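# Reorient a wooden block in the up-turned robot hand

## Task

The wooden block starts lying loose on the upward-facing palm. Rotate it inside that same hand until its orientation relative to the hand matches the two goal pictures. Nothing but this hand may touch the block (the wrist camera, the camera's post and the arm's final link count as hand); if the block contacts anything else or leaves the hand, the task is failed. To complete it: keep the block motionless for a short while, resting in the palm or fingers and clear of the wrist, camera and post, with the palm pointing straight up and no hand motor showing "moving" or "overload" or building up toward a shutdown (motors that were dead from the start are exempt), then declare that you are done.

## Robot and tools

Robot: one FANUC CRX arm on a base, ending in a single right hand with sixteen motors (index, middle, ring fingers and a thumb). There is one camera, cam_wrist (616x616, fisheye), fixed to the hand. A rigid mast sits at the wrist on the palm side (hand-point x +0.05 to +0.10, z -0.16 to -0.11, reaching y = +0.06 m) and can collide with things.

Frames. Scene frame: origin on the table top under the arm base, +z up, +y to the left when facing along +x. The state line reports end_effector_position (metres) and end_effector_quat_wxyz in this frame; the printed position may be slightly off at long reach. Hand-point frame: the point sits in front of the palm where thumb tip meets index and middle tips; +z runs along the straightened fingers toward their tips, +x crosses the palm away from the thumb, +y points out of the palm face (palm surface at y = -0.062). Bending fingers moves their tips toward +y. "Palm up" means hand +y pointing along scene +z.

The 24-number row (all values -1 to 1), used by both execute_actions and move. It is one list for the single arm and hand, in this order: dx, dy, dz, rx, ry, rz, then index_mcp, index_abd, index_pip, index_dip, middle_mcp, middle_abd, middle_pip, middle_dip, ring_mcp, ring_abd, ring_pip, ring_dip, thumb_cmc, thumb_axl, thumb_mcp, thumb_ipl, then current_limit, speed.
- dx..rz: an offset, not a pose, given in the hand point's own axes. It is counted from the hand-point pose in the most recent result that shows it; if no result in the scene has shown it yet, or for a second or later call in one reply, it is counted from wherever the robot is when the action begins. 1.0 equals 0.6 m or 180 degrees; rx, ry, rz form a single rotation vector. Every row in an action uses that same base, so rows do not add up. All zeros drives back to the base pose; it is not a hold.
- The sixteen hinge numbers are absolute goal angles, scaled linearly between each hinge's stops. Going toward -1: _mcp curls a finger at the knuckle into the palm (straight at +0.75); _abd swings the finger sideways away from the thumb (straight 0.00); _pip and _dip bend the middle and tip joints (straight +0.58 and +0.70). thumb_cmc toward -1 brings the thumb from beside the palm round in front of it (flat at +0.71); thumb_axl rolls the thumb about its length (straight +0.68); thumb_mcp (+0.23) and thumb_ipl (+0.17) bend it, toward hand +z when thumb_axl is straight, or along thumb_cmc's -1 swing when thumb_axl is about -0.40.
- current_limit: motor current cap, 0 mA at -1 to 550 mA at +1 (floor 11 mA); it also caps hinge speed, and very low values may leave a finger too weak to rise. speed: set-points move at (speed+1)/2 of 5.9 rad/s. Initially 0.4 and -0.6; last written values persist.

Tools.
- execute_actions {"actions": [...], "pictures": bool}: the list holds zero or one item. Empty list: just report state (with pictures). {"rows": [...], "steps": n}: 1 to 15 rows, n from 4 to 15 (default 15), each step 1/30 s, last row repeated to fill. {"steps": n} alone: a wait of up to 300 steps counted from the previous result, reply time included. A rejected call sends nothing.
- move {"target": row, "speed": m/s}: straight-line path toward the target offset, 0.002 to 0.5 m/s (default 0.25; turning up to twice that in rad/s), lasting 0.5 to 10 s. Hand numbers are sent at its start. It does not avoid obstacles. Its result adds a "move:" line (done, off_target, moving, held, fault, with limits such as paced or held) and the distance left to target.
- wait {"seconds": 0 to 10}: lets time pass, sends nothing new.
- zoom_image {"camera": "cam_wrist", "region": [x0, y0, x1, y1]}: pixel box, top-left origin, max 504x504.
- show_instructions: shows the goal reference images. read_manual: licence texts. finished_scene {"scene": n}: ends and grades the scene, irreversible.

Timing: an action's result is captured 4 steps early; those steps run while you reply, and thinking time keeps the simulation running. Each step the commanded pose is clipped to 70 mm and 16 degrees from the measured one, so big offsets may need several actions; check the "Hand target" line.

Result lines: hand_goal (goals written), hand_measured (actual hinge positions, same scale), hand_current_ma (positive pushes toward -1), hand_state per motor: moving, goal, blocked or overload; hand_current_limit, hand_speed. "pose unreachable" and HELD mean the clearance check altered or blocked commands.

Hazards: a motor at 495 mA or more accumulates seconds; at 5 s it shuts off for 10 s. Contact torque at a joint's load limit (wrist joints 38 N m) or 150 N of outside force triggers a 10 s fault stop that skips the rest of the call; the stiff arm faults easily against firm things. Motor heat can brake the arm. Avoid dropping the block, letting it touch the table or anything else, knocking objects off the table, and fast or forceful contact; a loose object may get nudged occasionally.

Each tool is called after "Request:" as name(argument=value, ...), one argument or row to a line, values as JSON.

## Session

Request:
show_instructions(
)

Request:
execute_actions(
  actions=[],
)

Reference images for this scene: goal picture from the wrist camera place, goal picture looking into the palm.

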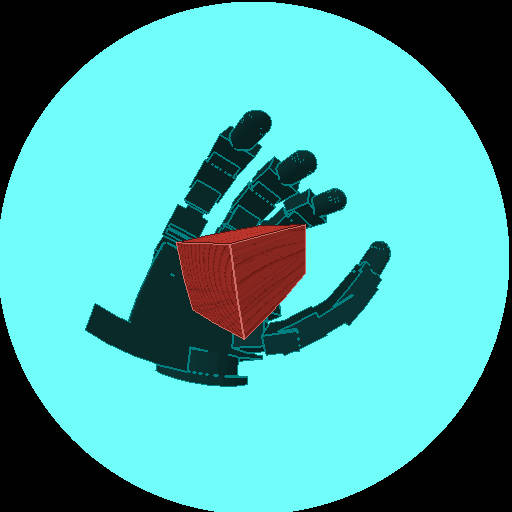

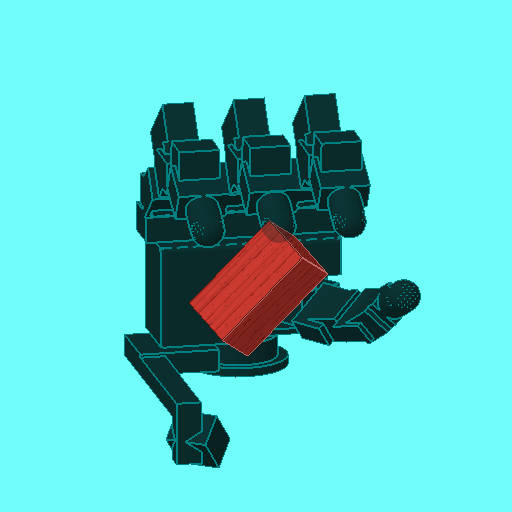

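Scene clock: 0.00 s of 4800.00 s.
end_effector_position=(+0.6016, +0.0084, +0.3990) hand_goal=(+0.046, +0.000, -0.008, +0.280, +0.046, +0.000, -0.008, +0.280, +0.046, +0.000, -0.008, +0.280, -0.104, +0.266, +0.032, -0.018) hand_measured=(+0.060, +0.000, -0.006, +0.282, +0.064, +0.000, -0.006, +0.282, +0.064, +0.000, -0.006, +0.282, -0.090, +0.270, +0.034, -0.016) hand_current_ma=(+85, +0, +14, +12, +95, +0, +14, +12, +93, +0, +14, +13, +71, +26, +12, +12) hand_state=(goal, goal, goal, goal, goal, goal, goal, goal, goal, goal, goal, goal, goal, goal, goal, goal) hand_current_limit=0.40 hand_speed=-0.60 end_effector_quat_wxyz=(+0.696, +0.704, +0.100, +0.097)
Joint positions: [ 0.451  0.588  0.353 -1.628  1.74   1.337]
Joint velocities: [-0.    -0.     0.001 -0.     0.    -0.001]
Hand target: +0.602, +0.008, +0.399; +0.696, +0.704, +0.100, +0.097
camera_calibration (this result's frames):
cam_wrist: T_world_to_cam=[[-0.758855, -0.210876, 0.616174, 0.250542], [-0.60219, 0.587494, -0.540573, 0.524612], [-0.248005, -0.78127, -0.57281, 0.50704], [0, 0, 0, 1]] pos_world=[0.63179, 0.140762, 0.419651]

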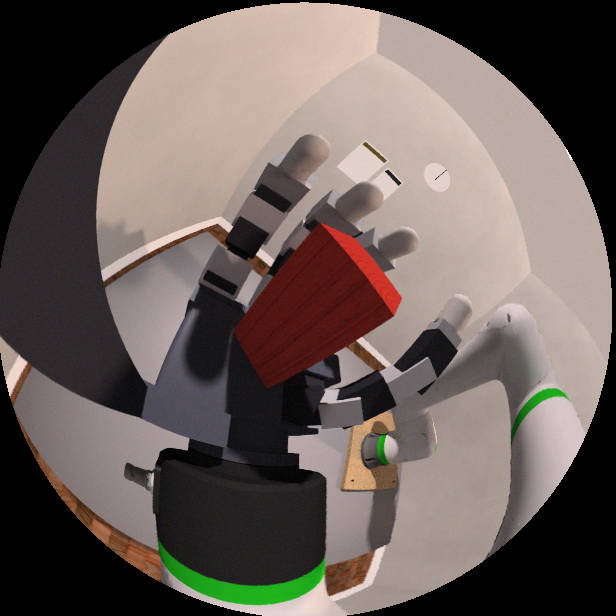

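Request:
zoom_image(
  camera="cam_wrist",
  region=[140, 130, 500, 490],
)

Region (140, 130, 500, 490) of cam_wrist's 616x616 image, scaled by 1.400, with more detail than that image has.

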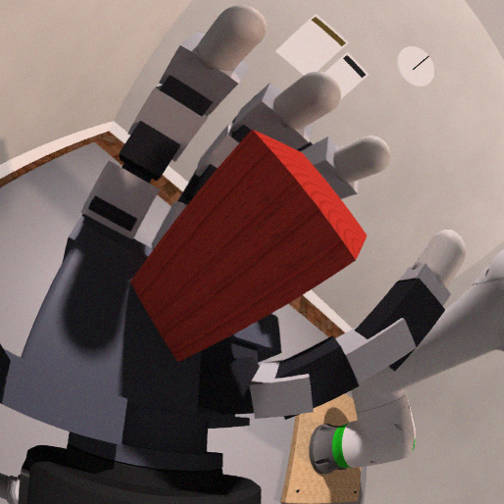

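Request:
move(
  target=[0,0,0,0,0,0, -0.356,1.0,-0.008,-0.609, 0.6,0,0.2,0.4, 0.068,-0.778,-0.804,-0.193, 0.571,-0.414,-0.655,-0.874, 0.6,-0.5],
)

Request:
move(
  target=[0,0,0,0,0,0, -0.356,1.0,-0.927,-0.609, 0.6,0,0.2,0.4, 0.068,-0.778,-0.804,-0.193, 0.571,-0.414,-0.655,-0.874, 0.6,-0.5],
)

Request:
zoom_image(
  camera="cam_wrist",
  region=[140, 130, 500, 490],
)

Scene clock: 11.20 s of 4800.00 s.
end_effector_position=(+0.6016, +0.0084, +0.3990) hand_goal=(-0.356, +1.000, -0.008, -0.608, +0.600, +0.000, +0.200, +0.400, +0.068, -0.778, -0.804, -0.192, +0.572, -0.414, -0.654, -0.874) hand_measured=(-0.352, +1.000, -0.006, -0.606, +0.610, +0.000, +0.200, +0.398, +0.074, -0.776, -0.804, -0.190, +0.578, -0.412, -0.654, -0.874) hand_current_ma=(+22, -1, +9, +12, +55, +0, +1, -12, +29, +11, +5, +12, +34, +14, +4, +3) hand_state=(goal, goal, goal, goal, goal, goal, goal, goal, goal, goal, goal, goal, goal, goal, goal, goal) hand_current_limit=0.60 hand_speed=-0.50 end_effector_quat_wxyz=(+0.696, +0.704, +0.100, +0.097)
Joint positions: [ 0.451  0.588  0.353 -1.628  1.74   1.337]
Joint velocities: [-0.     0.    -0.     0.    -0.    -0.001]
Hand target: +0.602, +0.008, +0.399; +0.696, +0.704, +0.100, +0.097
Off the commanded pose: 0.000 m, 0 deg.
Kept back: nothing.
After step 90, 6.97 s passed at rest.
move: done
camera_calibration (this result's frames):
cam_wrist: T_world_to_cam=[[-0.758855, -0.210876, 0.616174, 0.250542], [-0.60219, 0.587494, -0.540573, 0.524612], [-0.248004, -0.78127, -0.57281, 0.50704], [0, 0, 0, 1]] pos_world=[0.63179, 0.140762, 0.419651]

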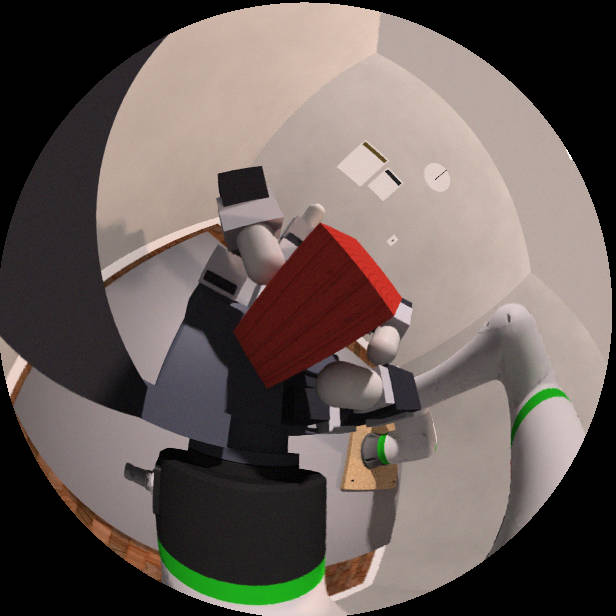

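Scene clock: 12.23 s of 4800.00 s.
end_effector_position=(+0.6016, +0.0084, +0.3990) hand_goal=(-0.356, +1.000, -0.926, -0.608, +0.600, +0.000, +0.200, +0.400, +0.068, -0.778, -0.804, -0.192, +0.572, -0.414, -0.654, -0.874) hand_measured=(-0.354, +1.000, -0.924, -0.606, +0.610, +0.000, +0.200, +0.398, +0.074, -0.776, -0.804, -0.190, +0.578, -0.412, -0.654, -0.874) hand_current_ma=(+14, -1, +7, +12, +55, +0, +1, -12, +29, +11, +5, +12, +34, +14, +4, +3) hand_state=(goal, goal, goal, goal, goal, goal, goal, goal, goal, goal, goal, goal, goal, goal, goal, goal) hand_current_limit=0.60 hand_speed=-0.50 end_effector_quat_wxyz=(+0.696, +0.704, +0.100, +0.097)
Joint positions: [ 0.451  0.588  0.353 -1.628  1.74   1.337]
Joint velocities: [-0.     0.    -0.    -0.    -0.    -0.001]
Hand target: +0.602, +0.008, +0.399; +0.696, +0.704, +0.100, +0.097
Off the commanded pose: 0.000 m, 0 deg.
Kept back: nothing.
move: done
camera_calibration (this result's frames):
cam_wrist: T_world_to_cam=[[-0.758856, -0.210876, 0.616173, 0.250542], [-0.602189, 0.587494, -0.540573, 0.524612], [-0.248004, -0.78127, -0.57281, 0.50704], [0, 0, 0, 1]] pos_world=[0.63179, 0.140762, 0.419651]

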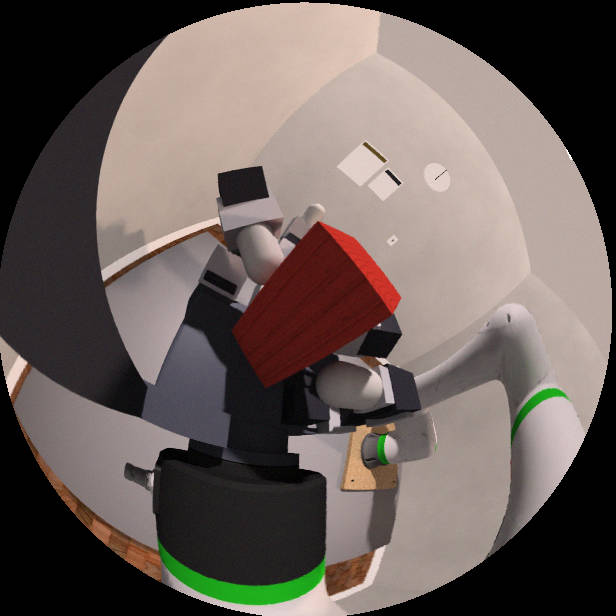

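Region (140, 130, 500, 490) of cam_wrist's 616x616 image, scaled by 1.400, with more detail than that image has.

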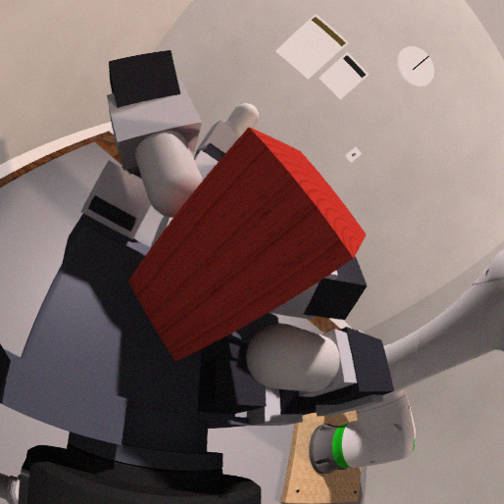

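Request:
move(
  target=[0,0,0,0,0,0, -0.356,1.0,-0.927,-0.609, 0.6,0,0.2,0.4, 0.068,-0.778,-0.804,-0.193, 0.571,-0.28,-0.785,-0.73, 0.6,-0.8],
)

Request:
zoom_image(
  camera="cam_wrist",
  region=[140, 130, 500, 490],
)

Scene clock: 13.17 s of 4800.00 s.
end_effector_position=(+0.6016, +0.0084, +0.3990) hand_goal=(-0.356, +1.000, -0.926, -0.608, +0.600, +0.000, +0.200, +0.400, +0.068, -0.778, -0.804, -0.192, +0.572, -0.280, -0.784, -0.730) hand_measured=(-0.354, +1.000, -0.924, -0.606, +0.610, +0.000, +0.200, +0.398, +0.088, -0.776, -0.800, -0.194, +0.584, -0.302, -0.772, -0.746) hand_current_ma=(+14, -1, +7, +12, +55, +0, +1, -12, +104, +11, +17, -11, +64, -145, +75, -103) hand_state=(goal, goal, goal, goal, goal, goal, goal, goal, goal, goal, goal, goal, goal, blocked, goal, goal) hand_current_limit=0.60 hand_speed=-0.80 end_effector_quat_wxyz=(+0.696, +0.704, +0.100, +0.097)
Joint positions: [ 0.451  0.588  0.353 -1.628  1.74   1.337]
Joint velocities: [ 0.001 -0.     0.     0.    -0.     0.002]
Hand target: +0.602, +0.008, +0.399; +0.696, +0.704, +0.100, +0.097
Off the commanded pose: 0.000 m, 0 deg.
Kept back: nothing.
move: done
camera_calibration (this result's frames):
cam_wrist: T_world_to_cam=[[-0.758855, -0.210876, 0.616174, 0.250542], [-0.60219, 0.587494, -0.540573, 0.524612], [-0.248005, -0.78127, -0.57281, 0.50704], [0, 0, 0, 1]] pos_world=[0.63179, 0.140762, 0.419651]

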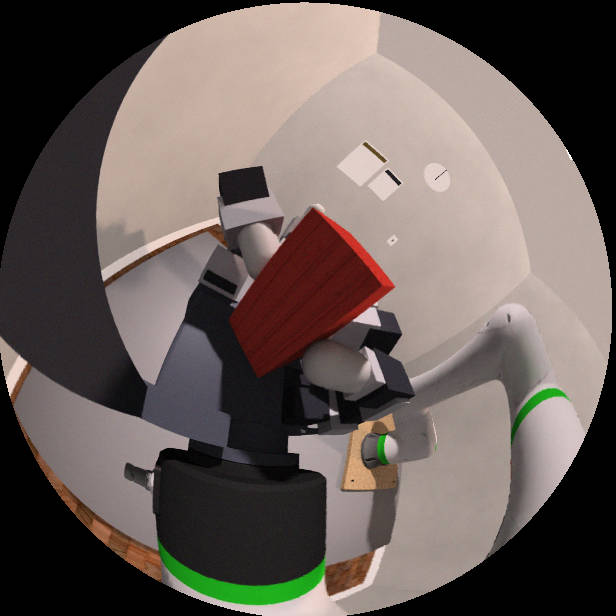

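Region (140, 130, 500, 490) of cam_wrist's 616x616 image, scaled by 1.400, with more detail than that image has.

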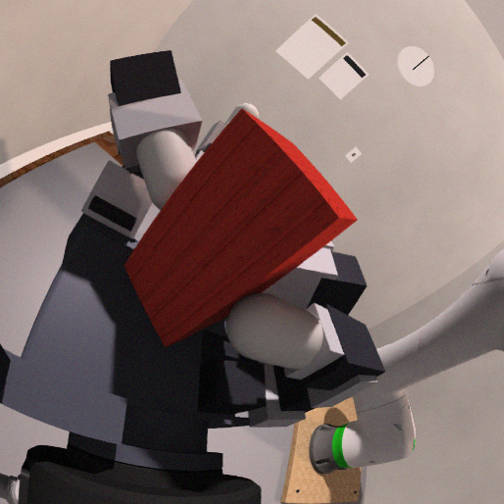

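Request:
move(
  target=[0,0,0,0,0,0, -0.356,1.0,-0.927,-0.609, 0.6,0,0.2,0.4, 0.11,-0.828,-0.847,-0.019, 0.571,-0.292,-0.785,-0.657, 0.6,-0.8],
)

Request:
move(
  target=[0,0,0,0,0,0, -0.356,1.0,-0.927,-0.25, 0.6,0,0.2,0.4, 0.11,-0.828,-0.847,-0.019, 0.571,-0.292,-0.785,-0.657, 0.6,-0.8],
)

Request:
zoom_image(
  camera="cam_wrist",
  region=[140, 130, 500, 490],
)

Scene clock: 14.13 s of 4800.00 s.
end_effector_position=(+0.6016, +0.0084, +0.3990) hand_goal=(-0.356, +1.000, -0.926, -0.608, +0.600, +0.000, +0.200, +0.400, +0.110, -0.828, -0.846, -0.018, +0.572, -0.292, -0.784, -0.656) hand_measured=(-0.354, +1.000, -0.924, -0.606, +0.610, +0.000, +0.200, +0.398, +0.132, -0.824, -0.836, -0.026, +0.586, -0.304, -0.776, -0.666) hand_current_ma=(+14, -1, +7, +12, +55, +0, +1, -12, +119, +17, +58, -39, +77, -81, +57, -72) hand_state=(goal, goal, goal, goal, goal, goal, goal, goal, blocked, goal, goal, goal, goal, goal, goal, goal) hand_current_limit=0.60 hand_speed=-0.80 end_effector_quat_wxyz=(+0.696, +0.704, +0.100, +0.097)
Joint positions: [ 0.451  0.588  0.353 -1.628  1.74   1.337]
Joint velocities: [-0.001  0.    -0.     0.    -0.     0.   ]
Hand target: +0.602, +0.008, +0.399; +0.696, +0.704, +0.100, +0.097
Off the commanded pose: 0.000 m, 0 deg.
Kept back: nothing.
move: done
camera_calibration (this result's frames):
cam_wrist: T_world_to_cam=[[-0.758855, -0.210876, 0.616174, 0.250542], [-0.60219, 0.587494, -0.540572, 0.524612], [-0.248005, -0.78127, -0.57281, 0.50704], [0, 0, 0, 1]] pos_world=[0.63179, 0.140762, 0.419651]

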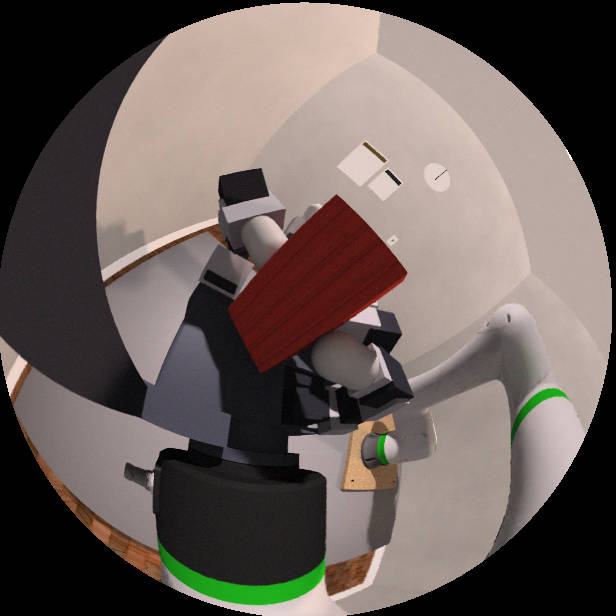

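Scene clock: 15.13 s of 4800.00 s.
end_effector_position=(+0.6016, +0.0084, +0.3990) hand_goal=(-0.356, +1.000, -0.926, -0.250, +0.600, +0.000, +0.200, +0.400, +0.110, -0.828, -0.846, -0.018, +0.572, -0.292, -0.784, -0.656) hand_measured=(-0.354, +1.000, -0.928, -0.258, +0.610, +0.000, +0.200, +0.398, +0.132, -0.824, -0.836, -0.026, +0.586, -0.306, -0.776, -0.660) hand_current_ma=(+10, -1, -13, -44, +55, +0, +1, -12, +119, +17, +58, -39, +77, -87, +57, -31) hand_state=(goal, goal, goal, goal, goal, goal, goal, goal, blocked, goal, goal, goal, goal, goal, goal, goal) hand_current_limit=0.60 hand_speed=-0.80 end_effector_quat_wxyz=(+0.696, +0.704, +0.100, +0.097)
Joint positions: [ 0.451  0.588  0.353 -1.628  1.74   1.337]
Joint velocities: [ 0.001  0.    -0.    -0.    -0.    -0.001]
Hand target: +0.602, +0.008, +0.399; +0.696, +0.704, +0.100, +0.097
Off the commanded pose: 0.000 m, 0 deg.
Kept back: nothing.
move: done
camera_calibration (this result's frames):
cam_wrist: T_world_to_cam=[[-0.758855, -0.210876, 0.616174, 0.250542], [-0.60219, 0.587494, -0.540572, 0.524612], [-0.248004, -0.78127, -0.57281, 0.50704], [0, 0, 0, 1]] pos_world=[0.63179, 0.140762, 0.419651]

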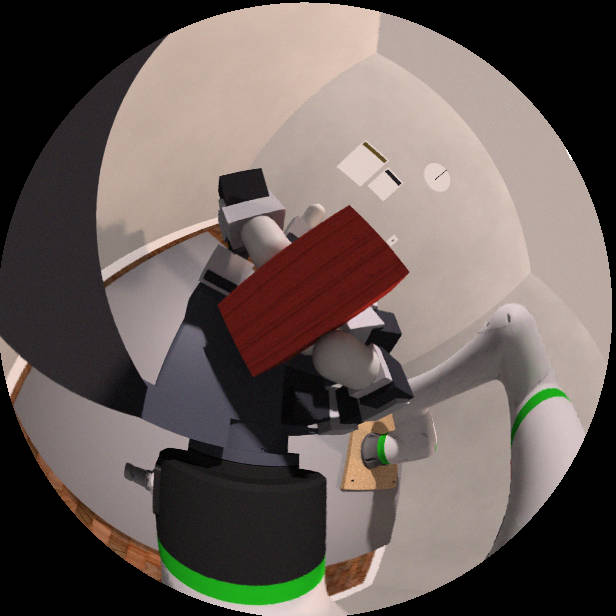

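Region (140, 130, 500, 490) of cam_wrist's 616x616 image, scaled by 1.400, with more detail than that image has.

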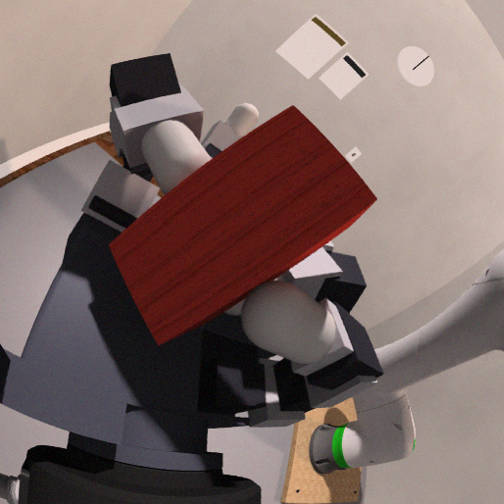

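Request:
move(
  target=[0,0,0,0,0,0, -0.356,1.0,-0.927,-0.25, 0.6,0,0.2,0.4, 0.164,-0.9,-0.937,0.055, 0.571,-0.244,-0.727,-0.71, 0.6,-0.8],
)

Request:
zoom_image(
  camera="cam_wrist",
  region=[140, 130, 500, 490],
)

Scene clock: 16.23 s of 4800.00 s.
end_effector_position=(+0.6016, +0.0084, +0.3990) hand_goal=(-0.356, +1.000, -0.926, -0.250, +0.600, +0.000, +0.200, +0.400, +0.164, -0.900, -0.936, +0.056, +0.572, -0.244, -0.726, -0.710) hand_measured=(-0.364, +0.994, -0.930, -0.256, +0.610, +0.000, +0.200, +0.398, +0.178, -0.898, -0.914, +0.056, +0.586, -0.266, -0.722, -0.702) hand_current_ma=(-41, -31, -25, -40, +55, +0, +1, -12, +80, +13, +126, +1, +77, -146, +32, +61) hand_state=(goal, goal, goal, goal, goal, goal, goal, goal, goal, goal, blocked, goal, goal, blocked, goal, goal) hand_current_limit=0.60 hand_speed=-0.80 end_effector_quat_wxyz=(+0.696, +0.704, +0.100, +0.097)
Joint positions: [ 0.451  0.588  0.353 -1.628  1.74   1.337]
Joint velocities: [-0.     0.    -0.    -0.     0.001 -0.001]
Hand target: +0.602, +0.008, +0.399; +0.696, +0.704, +0.100, +0.097
Off the commanded pose: 0.000 m, 0 deg.
Kept back: nothing.
move: done
camera_calibration (this result's frames):
cam_wrist: T_world_to_cam=[[-0.758855, -0.210876, 0.616174, 0.250542], [-0.60219, 0.587494, -0.540572, 0.524612], [-0.248004, -0.78127, -0.57281, 0.50704], [0, 0, 0, 1]] pos_world=[0.63179, 0.140762, 0.419651]

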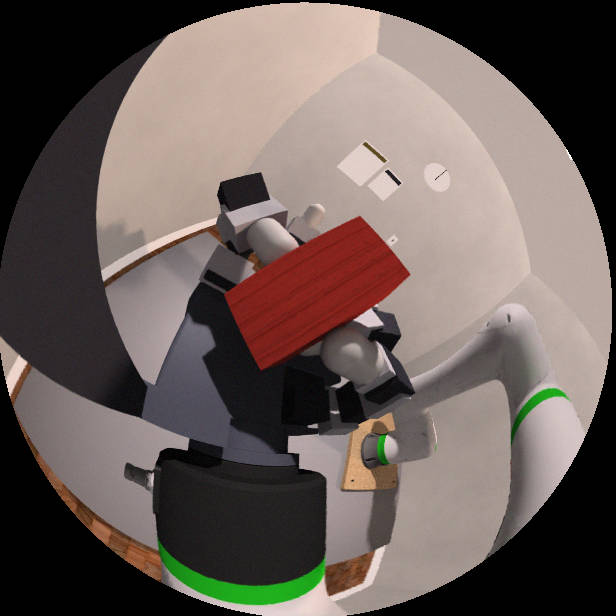

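Region (140, 130, 500, 490) of cam_wrist's 616x616 image, scaled by 1.400, with more detail than that image has.

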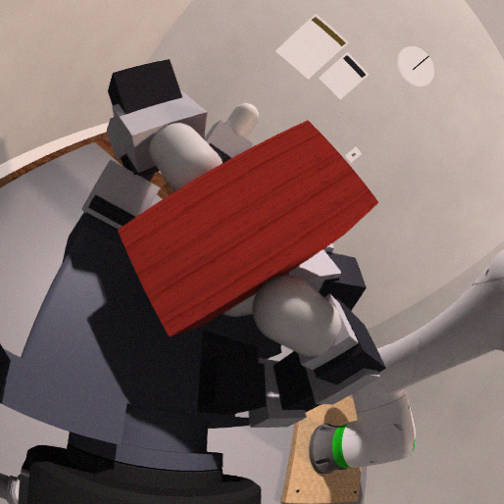

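Request:
move(
  target=[0,0,0,0,0,0, -0.356,1.0,-0.2,-0.61, 0.6,0,0.2,0.4, 0.164,-0.9,-0.937,0.055, 0.571,-0.244,-0.727,-0.71, 0.6,-0.6],
)

Request:
move(
  target=[0,0,0,0,0,0, 0.7,0.5,0.3,0.4, 0.6,0,0.2,0.4, 0.164,-0.9,-0.937,0.055, 0.571,-0.244,-0.727,-0.71, 0.6,-0.5],
)

Request:
zoom_image(
  camera="cam_wrist",
  region=[140, 130, 500, 490],
)

Scene clock: 17.83 s of 4800.00 s.
end_effector_position=(+0.6016, +0.0084, +0.3990) hand_goal=(-0.356, +1.000, -0.200, -0.610, +0.600, +0.000, +0.200, +0.400, +0.164, -0.900, -0.936, +0.056, +0.572, -0.244, -0.726, -0.710) hand_measured=(-0.354, +1.000, -0.258, -0.630, +0.610, +0.000, +0.200, +0.398, +0.180, -0.898, -0.932, +0.056, +0.588, -0.266, -0.712, -0.712) hand_current_ma=(+11, -2, -305, -120, +56, +0, +1, -12, +90, +13, +23, +1, +83, -140, +87, -13) hand_state=(goal, goal, blocked, blocked, goal, goal, goal, goal, goal, goal, goal, goal, goal, blocked, goal, goal) hand_current_limit=0.60 hand_speed=-0.60 end_effector_quat_wxyz=(+0.696, +0.704, +0.100, +0.097)
Joint positions: [ 0.451  0.588  0.353 -1.628  1.74   1.337]
Joint velocities: [-0.001  0.    -0.     0.    -0.    -0.001]
Hand target: +0.602, +0.008, +0.399; +0.696, +0.704, +0.100, +0.097
Off the commanded pose: 0.000 m, 0 deg.
Kept back: nothing.
move: done
camera_calibration (this result's frames):
cam_wrist: T_world_to_cam=[[-0.758855, -0.210876, 0.616174, 0.250542], [-0.60219, 0.587494, -0.540573, 0.524612], [-0.248004, -0.78127, -0.57281, 0.50704], [0, 0, 0, 1]] pos_world=[0.63179, 0.140762, 0.419651]

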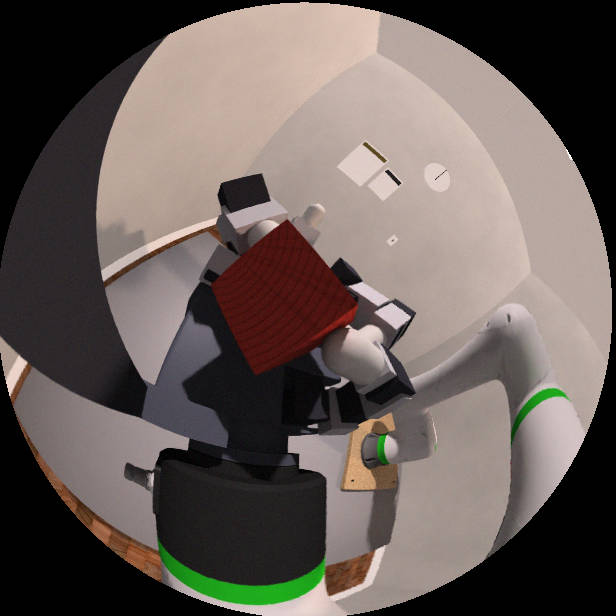

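Scene clock: 19.03 s of 4800.00 s.
end_effector_position=(+0.6016, +0.0084, +0.3990) hand_goal=(+0.700, +0.500, +0.300, +0.400, +0.600, +0.000, +0.200, +0.400, +0.164, -0.900, -0.936, +0.056, +0.572, -0.244, -0.726, -0.710) hand_measured=(+0.708, +0.504, +0.300, +0.398, +0.610, +0.000, +0.200, +0.398, +0.182, -0.898, -0.932, +0.056, +0.588, -0.266, -0.714, -0.712) hand_current_ma=(+48, +15, +3, -12, +56, +0, +1, -12, +93, +12, +27, +1, +83, -140, +79, -14) hand_state=(goal, goal, goal, goal, goal, goal, goal, goal, goal, goal, goal, goal, goal, blocked, goal, goal) hand_current_limit=0.60 hand_speed=-0.50 end_effector_quat_wxyz=(+0.696, +0.704, +0.100, +0.097)
Joint positions: [ 0.451  0.588  0.353 -1.628  1.74   1.337]
Joint velocities: [ 0. -0.  0.  0. -0.  0.]
Hand target: +0.602, +0.008, +0.399; +0.696, +0.704, +0.100, +0.097
Off the commanded pose: 0.000 m, 0 deg.
Kept back: nothing.
move: done
camera_calibration (this result's frames):
cam_wrist: T_world_to_cam=[[-0.758855, -0.210876, 0.616174, 0.250542], [-0.60219, 0.587494, -0.540572, 0.524612], [-0.248004, -0.78127, -0.57281, 0.50704], [0, 0, 0, 1]] pos_world=[0.63179, 0.140762, 0.419651]

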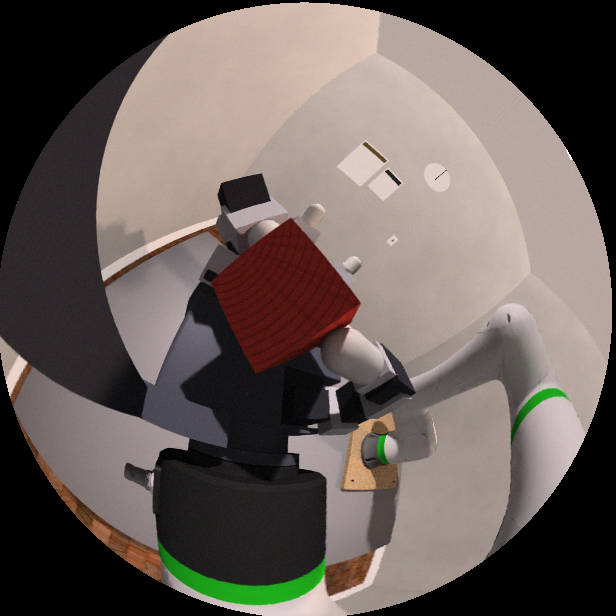

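Region (140, 130, 500, 490) of cam_wrist's 616x616 image, scaled by 1.400, with more detail than that image has.

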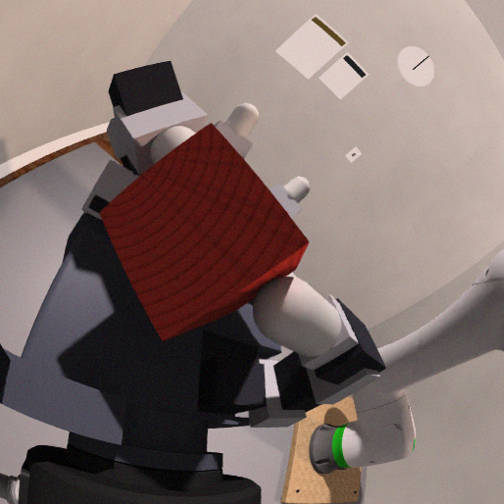

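Request:
move(
  target=[0,0,0,0,0,0, 0.7,0.5,0.3,0.4, 0.6,0,0.2,0.4, 0.089,-0.894,-0.854,-0.15, 0.571,-0.243,-0.745,-0.755, 0.6,-0.8],
)

Request:
move(
  target=[0,0,0,0,0,0, 0.7,0.5,0.3,0.4, 0.6,0,0.2,0.4, 0.014,-0.888,-0.771,-0.355, 0.571,-0.242,-0.762,-0.8, 0.6,-0.8],
)

Request:
move(
  target=[0,0,0,0,0,0, 0.7,0.5,0.3,0.4, 0.6,0,0.2,0.4, -0.062,-0.83,-0.75,-0.461, 0.571,-0.239,-0.792,-0.832, 0.6,-0.8],
)

Request:
move(
  target=[0,0,0,0,0,0, 0.7,0.5,0.3,0.4, 0.6,0,0.2,0.4, -0.137,-0.773,-0.728,-0.567, 0.571,-0.236,-0.821,-0.864, 0.6,-0.8],
)

Request:
zoom_image(
  camera="cam_wrist",
  region=[140, 130, 500, 490],
)

Scene clock: 20.37 s of 4800.00 s.
end_effector_position=(+0.6016, +0.0084, +0.3990) hand_goal=(+0.700, +0.500, +0.300, +0.400, +0.600, +0.000, +0.200, +0.400, +0.090, -0.894, -0.854, -0.150, +0.572, -0.242, -0.744, -0.754) hand_measured=(+0.708, +0.504, +0.300, +0.398, +0.610, +0.000, +0.200, +0.398, +0.132, -0.898, -0.848, -0.150, +0.588, -0.264, -0.734, -0.758) hand_current_ma=(+48, +15, +3, -12, +56, +0, +1, -12, +229, -13, +28, -3, +83, -141, +64, -22) hand_state=(goal, goal, goal, goal, goal, goal, goal, goal, blocked, goal, goal, goal, goal, blocked, goal, goal) hand_current_limit=0.60 hand_speed=-0.80 end_effector_quat_wxyz=(+0.696, +0.704, +0.100, +0.097)
Joint positions: [ 0.451  0.588  0.353 -1.628  1.74   1.337]
Joint velocities: [-0.     0.    -0.     0.     0.     0.001]
Hand target: +0.602, +0.008, +0.399; +0.696, +0.704, +0.100, +0.097
Off the commanded pose: 0.000 m, 0 deg.
Kept back: nothing.
move: done
camera_calibration (this result's frames):
cam_wrist: T_world_to_cam=[[-0.758855, -0.210876, 0.616174, 0.250542], [-0.60219, 0.587494, -0.540572, 0.524612], [-0.248004, -0.78127, -0.57281, 0.50704], [0, 0, 0, 1]] pos_world=[0.63179, 0.140762, 0.419651]

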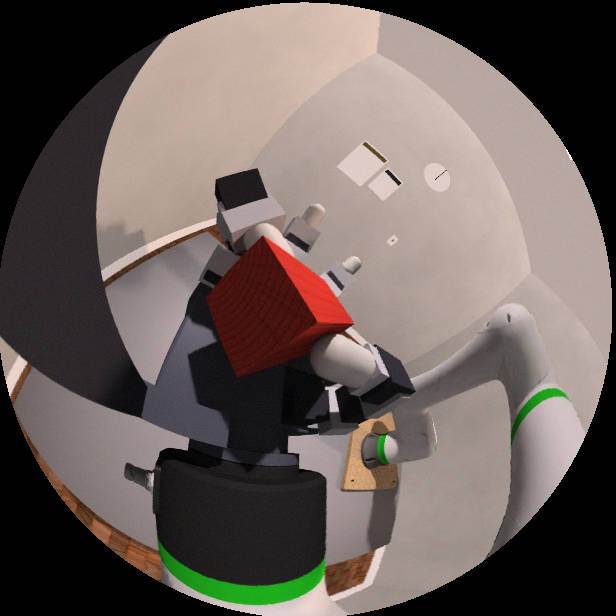

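Scene clock: 21.03 s of 4800.00 s.
end_effector_position=(+0.6016, +0.0084, +0.3990) hand_goal=(+0.700, +0.500, +0.300, +0.400, +0.600, +0.000, +0.200, +0.400, +0.014, -0.888, -0.770, -0.354, +0.572, -0.242, -0.762, -0.800) hand_measured=(+0.708, +0.504, +0.300, +0.398, +0.610, +0.000, +0.200, +0.398, +0.050, -0.892, -0.766, -0.356, +0.588, -0.260, -0.756, -0.806) hand_current_ma=(+48, +15, +3, -12, +56, +0, +1, -12, +192, -19, +27, -13, +83, -110, +35, -38) hand_state=(goal, goal, goal, goal, goal, goal, goal, goal, blocked, goal, goal, goal, goal, goal, goal, goal) hand_current_limit=0.60 hand_speed=-0.80 end_effector_quat_wxyz=(+0.696, +0.704, +0.100, +0.097)
Joint positions: [ 0.451  0.588  0.353 -1.628  1.74   1.337]
Joint velocities: [-0.001  0.    -0.    -0.     0.    -0.   ]
Hand target: +0.602, +0.008, +0.399; +0.696, +0.704, +0.100, +0.097
Off the commanded pose: 0.000 m, 0 deg.
Kept back: nothing.
move: done
camera_calibration (this result's frames):
cam_wrist: T_world_to_cam=[[-0.758855, -0.210876, 0.616174, 0.250542], [-0.60219, 0.587494, -0.540572, 0.524612], [-0.248004, -0.78127, -0.57281, 0.50704], [0, 0, 0, 1]] pos_world=[0.63179, 0.140762, 0.419651]

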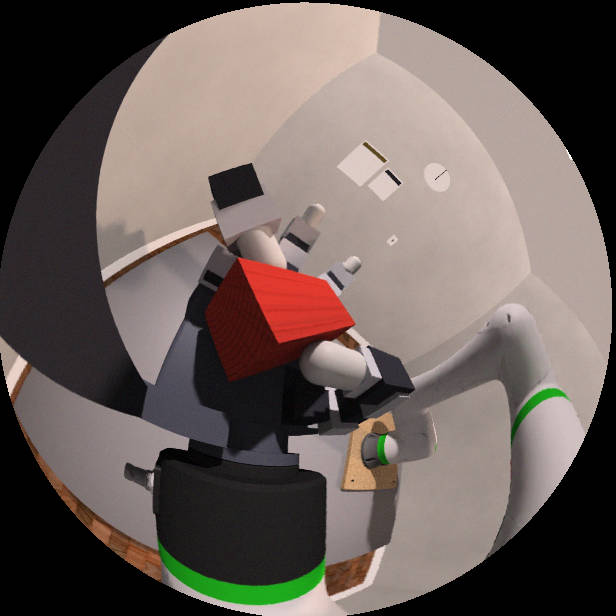

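Scene clock: 21.53 s of 4800.00 s.
end_effector_position=(+0.6016, +0.0084, +0.3990) hand_goal=(+0.700, +0.500, +0.300, +0.400, +0.600, +0.000, +0.200, +0.400, -0.062, -0.830, -0.750, -0.460, +0.572, -0.238, -0.792, -0.832) hand_measured=(+0.708, +0.504, +0.300, +0.398, +0.610, +0.000, +0.200, +0.398, -0.010, -0.838, -0.738, -0.454, +0.588, -0.258, -0.782, -0.836) hand_current_ma=(+48, +15, +3, -12, +56, +0, +1, -12, +281, -33, +67, +33, +86, -132, +69, -29) hand_state=(goal, goal, goal, goal, goal, goal, goal, goal, blocked, goal, goal, goal, goal, blocked, goal, goal) hand_current_limit=0.60 hand_speed=-0.80 end_effector_quat_wxyz=(+0.696, +0.704, +0.100, +0.097)
Joint positions: [ 0.451  0.588  0.353 -1.628  1.74   1.337]
Joint velocities: [-0.     0.     0.     0.001  0.    -0.002]
Hand target: +0.602, +0.008, +0.399; +0.696, +0.704, +0.100, +0.097
Off the commanded pose: 0.000 m, 0 deg.
Kept back: nothing.
move: done
camera_calibration (this result's frames):
cam_wrist: T_world_to_cam=[[-0.758855, -0.210876, 0.616174, 0.250542], [-0.60219, 0.587494, -0.540573, 0.524612], [-0.248005, -0.78127, -0.57281, 0.50704], [0, 0, 0, 1]] pos_world=[0.63179, 0.140762, 0.419651]

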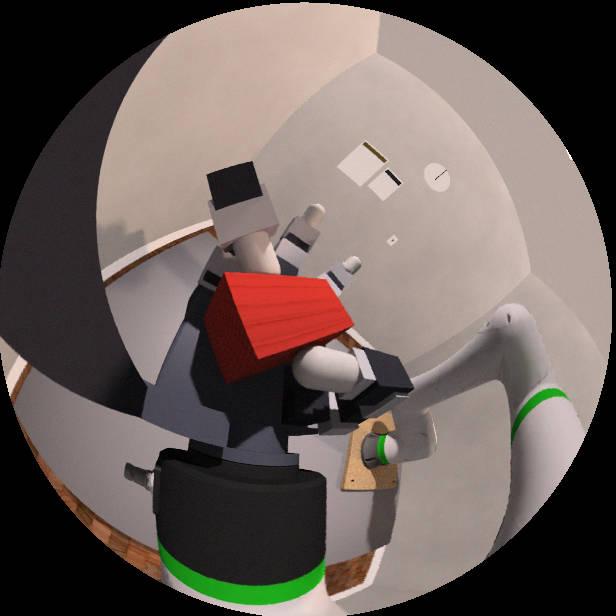

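Scene clock: 22.03 s of 4800.00 s.
end_effector_position=(+0.6016, +0.0084, +0.3990) hand_goal=(+0.700, +0.500, +0.300, +0.400, +0.600, +0.000, +0.200, +0.400, -0.136, -0.772, -0.728, -0.566, +0.572, -0.236, -0.820, -0.864) hand_measured=(+0.708, +0.504, +0.300, +0.398, +0.610, +0.000, +0.200, +0.398, -0.092, -0.786, -0.718, -0.564, +0.588, -0.256, -0.790, -0.854) hand_current_ma=(+48, +15, +3, -12, +56, +0, +1, -12, +240, -66, +61, +6, +86, -131, +191, +74) hand_state=(goal, goal, goal, goal, goal, goal, goal, goal, blocked, goal, goal, goal, goal, blocked, blocked, goal) hand_current_limit=0.60 hand_speed=-0.80 end_effector_quat_wxyz=(+0.696, +0.704, +0.100, +0.097)
Joint positions: [ 0.451  0.588  0.353 -1.628  1.74   1.337]
Joint velocities: [-0.001 -0.    -0.     0.     0.    -0.001]
Hand target: +0.602, +0.008, +0.399; +0.696, +0.704, +0.100, +0.097
Off the commanded pose: 0.000 m, 0 deg.
Kept back: nothing.
move: done
camera_calibration (this result's frames):
cam_wrist: T_world_to_cam=[[-0.758855, -0.210876, 0.616174, 0.250542], [-0.60219, 0.587494, -0.540572, 0.524612], [-0.248005, -0.78127, -0.57281, 0.50704], [0, 0, 0, 1]] pos_world=[0.63179, 0.140762, 0.419651]

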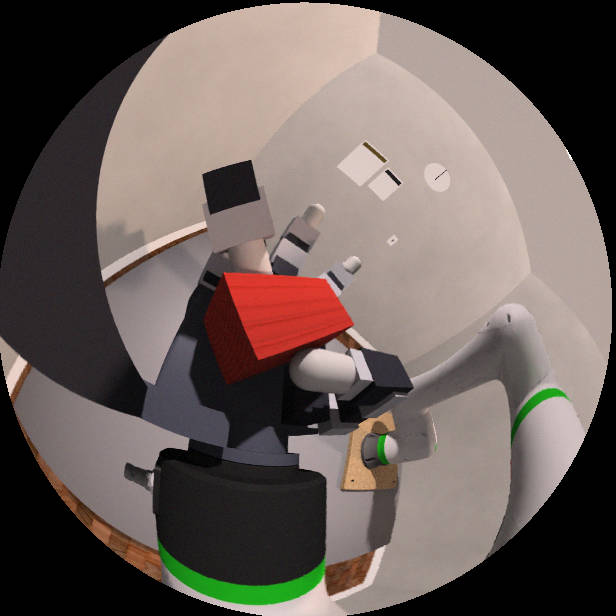

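Region (140, 130, 500, 490) of cam_wrist's 616x616 image, scaled by 1.400, with more detail than that image has.

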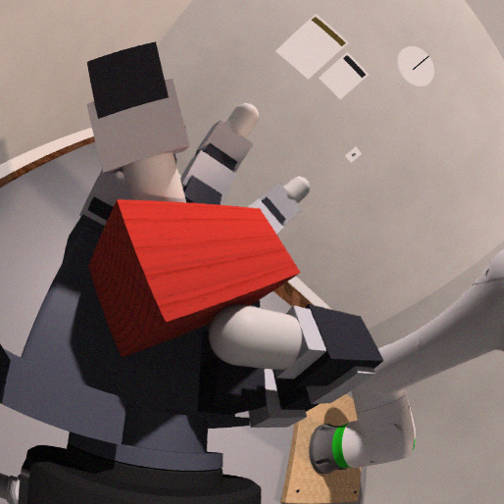

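Request:
move(
  target=[0,0,0,0,0,0, 0.7,0.5,0.3,0.4, 0.6,0,0.2,0.4, -0.205,-0.342,-0.648,-0.759, 0.571,-0.332,-0.762,-0.924, 0.6,-0.7],
)

Request:
move(
  target=[0,0,0,0,0,0, 0.7,0.5,0.3,0.4, 0.6,0,0.2,0.4, -0.205,-0.342,-0.648,-0.759, 0.571,-0.423,-0.937,-0.859, 0.6,-0.7],
)

Request:
move(
  target=[0,0,0,0,0,0, 0.7,0.5,0.3,0.4, 0.6,0,0.2,0.4, -0.233,-0.512,-0.708,-0.583, 0.571,-0.346,-0.964,-0.822, 0.6,-0.8],
)

Request:
zoom_image(
  camera="cam_wrist",
  region=[140, 130, 500, 490],
)

Scene clock: 26.60 s of 4800.00 s.
end_effector_position=(+0.6016, +0.0084, +0.3990) hand_goal=(+0.700, +0.500, +0.300, +0.400, +0.600, +0.000, +0.200, +0.400, -0.204, -0.342, -0.648, -0.758, +0.572, -0.332, -0.762, -0.924) hand_measured=(+0.708, +0.504, +0.300, +0.398, +0.610, +0.000, +0.200, +0.398, -0.196, -0.348, -0.654, -0.756, +0.580, -0.328, -0.768, -0.924) hand_current_ma=(+48, +15, +3, -12, +56, +0, +1, -12, +38, -22, -34, +14, +38, +21, -46, +4) hand_state=(goal, goal, goal, goal, goal, goal, goal, goal, goal, goal, goal, goal, goal, goal, goal, goal) hand_current_limit=0.60 hand_speed=-0.70 end_effector_quat_wxyz=(+0.696, +0.704, +0.100, +0.097)
Joint positions: [ 0.451  0.588  0.353 -1.628  1.74   1.337]
Joint velocities: [ 0.     0.    -0.     0.     0.     0.002]
Hand target: +0.602, +0.008, +0.399; +0.696, +0.704, +0.100, +0.097
Off the commanded pose: 0.000 m, 0 deg.
Kept back: nothing.
After step 90, 0.77 s passed at rest.
move: done
camera_calibration (this result's frames):
cam_wrist: T_world_to_cam=[[-0.758855, -0.210876, 0.616174, 0.250542], [-0.60219, 0.587494, -0.540572, 0.524612], [-0.248005, -0.78127, -0.57281, 0.50704], [0, 0, 0, 1]] pos_world=[0.63179, 0.140762, 0.419651]

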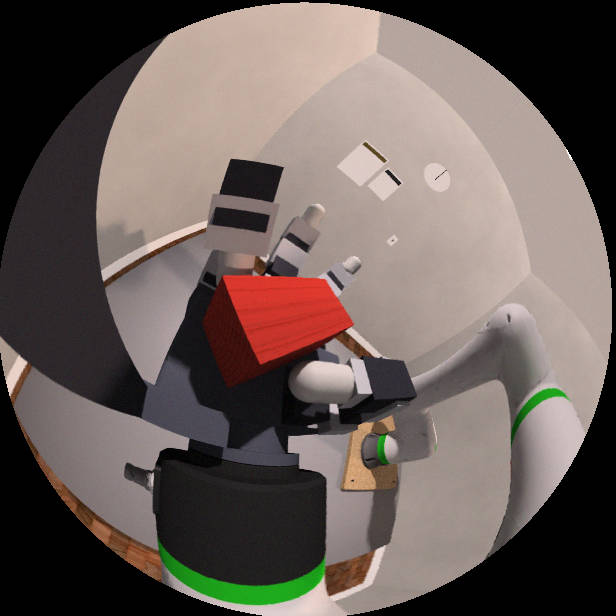

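Scene clock: 27.17 s of 4800.00 s.
end_effector_position=(+0.6016, +0.0084, +0.3990) hand_goal=(+0.700, +0.500, +0.300, +0.400, +0.600, +0.000, +0.200, +0.400, -0.204, -0.342, -0.648, -0.758, +0.572, -0.422, -0.936, -0.858) hand_measured=(+0.708, +0.504, +0.300, +0.398, +0.610, +0.000, +0.200, +0.398, -0.196, -0.348, -0.654, -0.756, +0.576, -0.420, -0.936, -0.862) hand_current_ma=(+48, +15, +3, -12, +56, +0, +1, -12, +38, -22, -34, +14, +24, +14, +4, -32) hand_state=(goal, goal, goal, goal, goal, goal, goal, goal, goal, goal, goal, goal, goal, goal, goal, goal) hand_current_limit=0.60 hand_speed=-0.70 end_effector_quat_wxyz=(+0.696, +0.704, +0.100, +0.097)
Joint positions: [ 0.451  0.588  0.353 -1.628  1.74   1.337]
Joint velocities: [-0.  0.  0.  0.  0.  0.]
Hand target: +0.602, +0.008, +0.399; +0.696, +0.704, +0.100, +0.097
Off the commanded pose: 0.000 m, 0 deg.
Kept back: nothing.
move: done
camera_calibration (this result's frames):
cam_wrist: T_world_to_cam=[[-0.758855, -0.210876, 0.616173, 0.250542], [-0.602189, 0.587494, -0.540573, 0.524612], [-0.248005, -0.78127, -0.57281, 0.50704], [0, 0, 0, 1]] pos_world=[0.63179, 0.140762, 0.419651]

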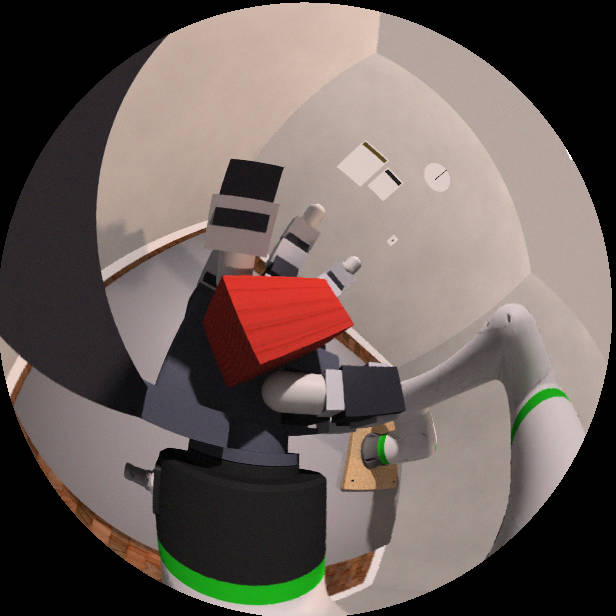

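Scene clock: 27.77 s of 4800.00 s.
end_effector_position=(+0.6016, +0.0084, +0.3990) hand_goal=(+0.700, +0.500, +0.300, +0.400, +0.600, +0.000, +0.200, +0.400, -0.232, -0.512, -0.708, -0.582, +0.572, -0.346, -0.964, -0.822) hand_measured=(+0.708, +0.502, +0.300, +0.398, +0.610, +0.000, +0.200, +0.398, -0.220, -0.498, -0.712, -0.620, +0.578, -0.352, -0.962, -0.826) hand_current_ma=(+48, +15, +3, -12, +56, +0, +1, -12, +62, +65, -25, -194, +35, -44, +9, -31) hand_state=(goal, goal, goal, goal, goal, goal, goal, goal, goal, goal, goal, blocked, goal, goal, goal, goal) hand_current_limit=0.60 hand_speed=-0.80 end_effector_quat_wxyz=(+0.696, +0.704, +0.100, +0.097)
Joint positions: [ 0.451  0.588  0.353 -1.628  1.74   1.337]
Joint velocities: [-0.001 -0.     0.     0.     0.    -0.001]
Hand target: +0.602, +0.008, +0.399; +0.696, +0.704, +0.100, +0.097
Off the commanded pose: 0.000 m, 0 deg.
Kept back: nothing.
move: done
camera_calibration (this result's frames):
cam_wrist: T_world_to_cam=[[-0.758855, -0.210876, 0.616174, 0.250542], [-0.602189, 0.587494, -0.540572, 0.524612], [-0.248005, -0.78127, -0.57281, 0.50704], [0, 0, 0, 1]] pos_world=[0.63179, 0.140762, 0.419651]

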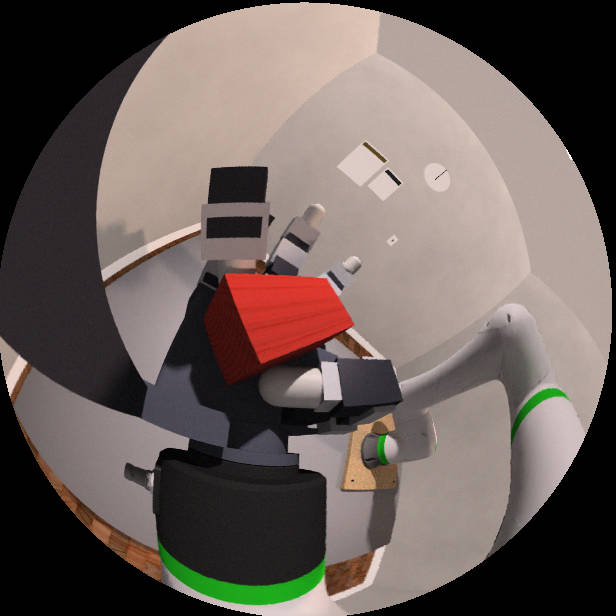

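Region (140, 130, 500, 490) of cam_wrist's 616x616 image, scaled by 1.400, with more detail than that image has.

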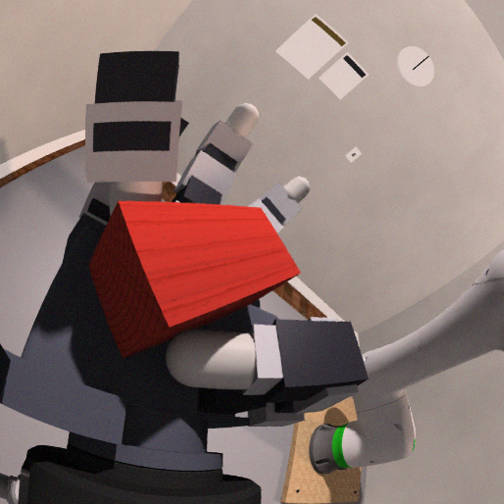

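Request:
move(
  target=[0,0,0,0,0,0, 0.7,0.5,0.3,0.4, 0.6,0,0.2,0.4, -0.172,-0.58,-0.689,-0.509, 0.571,-0.318,-0.965,-0.819, 0.6,-0.8],
)

Request:
move(
  target=[0,0,0,0,0,0, 0.7,0.5,0.3,0.4, 0.6,0,0.2,0.4, -0.11,-0.648,-0.669,-0.435, 0.571,-0.289,-0.965,-0.815, 0.6,-0.8],
)

Request:
zoom_image(
  camera="cam_wrist",
  region=[140, 130, 500, 490],
)

Scene clock: 29.23 s of 4800.00 s.
end_effector_position=(+0.6016, +0.0084, +0.3990) hand_goal=(+0.700, +0.500, +0.300, +0.400, +0.600, +0.000, +0.200, +0.400, -0.172, -0.580, -0.688, -0.508, +0.572, -0.318, -0.964, -0.818) hand_measured=(+0.708, +0.502, +0.300, +0.398, +0.610, +0.000, +0.200, +0.398, -0.148, -0.562, -0.700, -0.560, +0.582, -0.348, -0.962, -0.828) hand_current_ma=(+48, +15, +3, -12, +56, +0, +1, -12, +124, +80, -62, -266, +51, -188, +9, -66) hand_state=(goal, goal, goal, goal, goal, goal, goal, goal, blocked, goal, goal, blocked, goal, blocked, goal, goal) hand_current_limit=0.60 hand_speed=-0.80 end_effector_quat_wxyz=(+0.696, +0.704, +0.100, +0.097)
Joint positions: [ 0.451  0.588  0.353 -1.628  1.74   1.337]
Joint velocities: [ 0.001  0.    -0.    -0.     0.    -0.   ]
Hand target: +0.602, +0.008, +0.399; +0.696, +0.704, +0.100, +0.097
Off the commanded pose: 0.000 m, 0 deg.
Kept back: nothing.
move: done
camera_calibration (this result's frames):
cam_wrist: T_world_to_cam=[[-0.758855, -0.210876, 0.616174, 0.250542], [-0.60219, 0.587494, -0.540573, 0.524612], [-0.248005, -0.78127, -0.57281, 0.50704], [0, 0, 0, 1]] pos_world=[0.63179, 0.140762, 0.419651]

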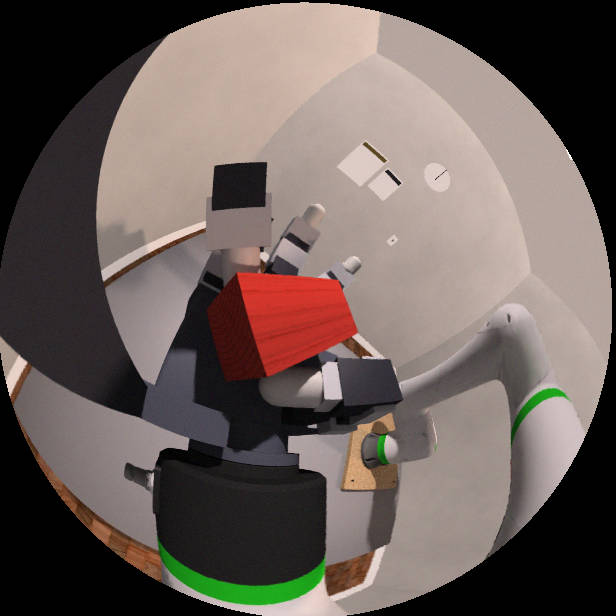

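Scene clock: 29.73 s of 4800.00 s.
end_effector_position=(+0.6016, +0.0084, +0.3990) hand_goal=(+0.700, +0.500, +0.300, +0.400, +0.600, +0.000, +0.200, +0.400, -0.110, -0.648, -0.668, -0.434, +0.572, -0.288, -0.964, -0.814) hand_measured=(+0.708, +0.502, +0.300, +0.398, +0.610, +0.000, +0.200, +0.398, -0.076, -0.634, -0.664, -0.480, +0.584, -0.330, -0.962, -0.828) hand_current_ma=(+48, +15, +3, -12, +56, +0, +1, -12, +182, +65, +19, -235, +63, -265, +9, -97) hand_state=(goal, goal, goal, goal, goal, goal, goal, goal, blocked, goal, goal, blocked, goal, blocked, goal, goal) hand_current_limit=0.60 hand_speed=-0.80 end_effector_quat_wxyz=(+0.696, +0.704, +0.100, +0.097)
Joint positions: [ 0.451  0.588  0.353 -1.628  1.74   1.337]
Joint velocities: [-0.002  0.    -0.    -0.     0.     0.002]
Hand target: +0.602, +0.008, +0.399; +0.696, +0.704, +0.100, +0.097
Off the commanded pose: 0.000 m, 0 deg.
Kept back: nothing.
move: done
camera_calibration (this result's frames):
cam_wrist: T_world_to_cam=[[-0.758855, -0.210876, 0.616174, 0.250542], [-0.60219, 0.587494, -0.540572, 0.524612], [-0.248005, -0.78127, -0.57281, 0.50704], [0, 0, 0, 1]] pos_world=[0.63179, 0.140762, 0.419651]

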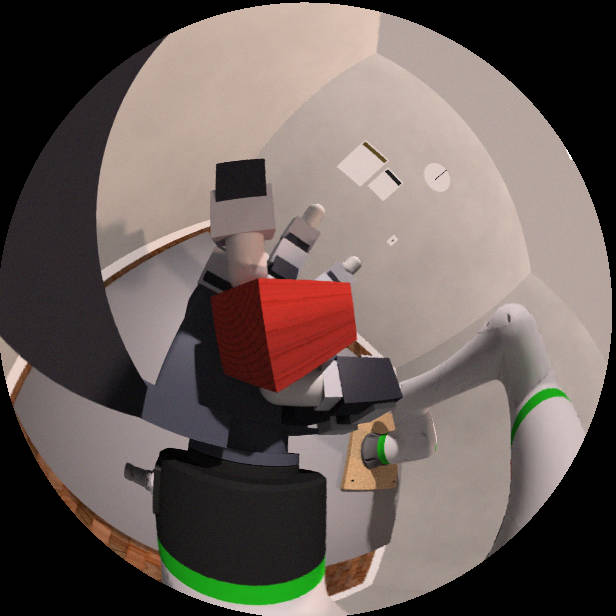

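Region (140, 130, 500, 490) of cam_wrist's 616x616 image, scaled by 1.400, with more detail than that image has.

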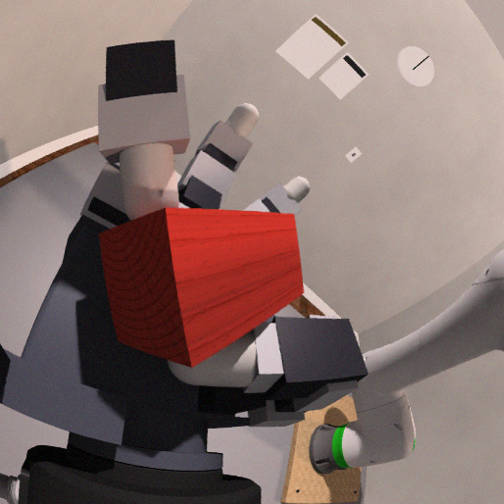

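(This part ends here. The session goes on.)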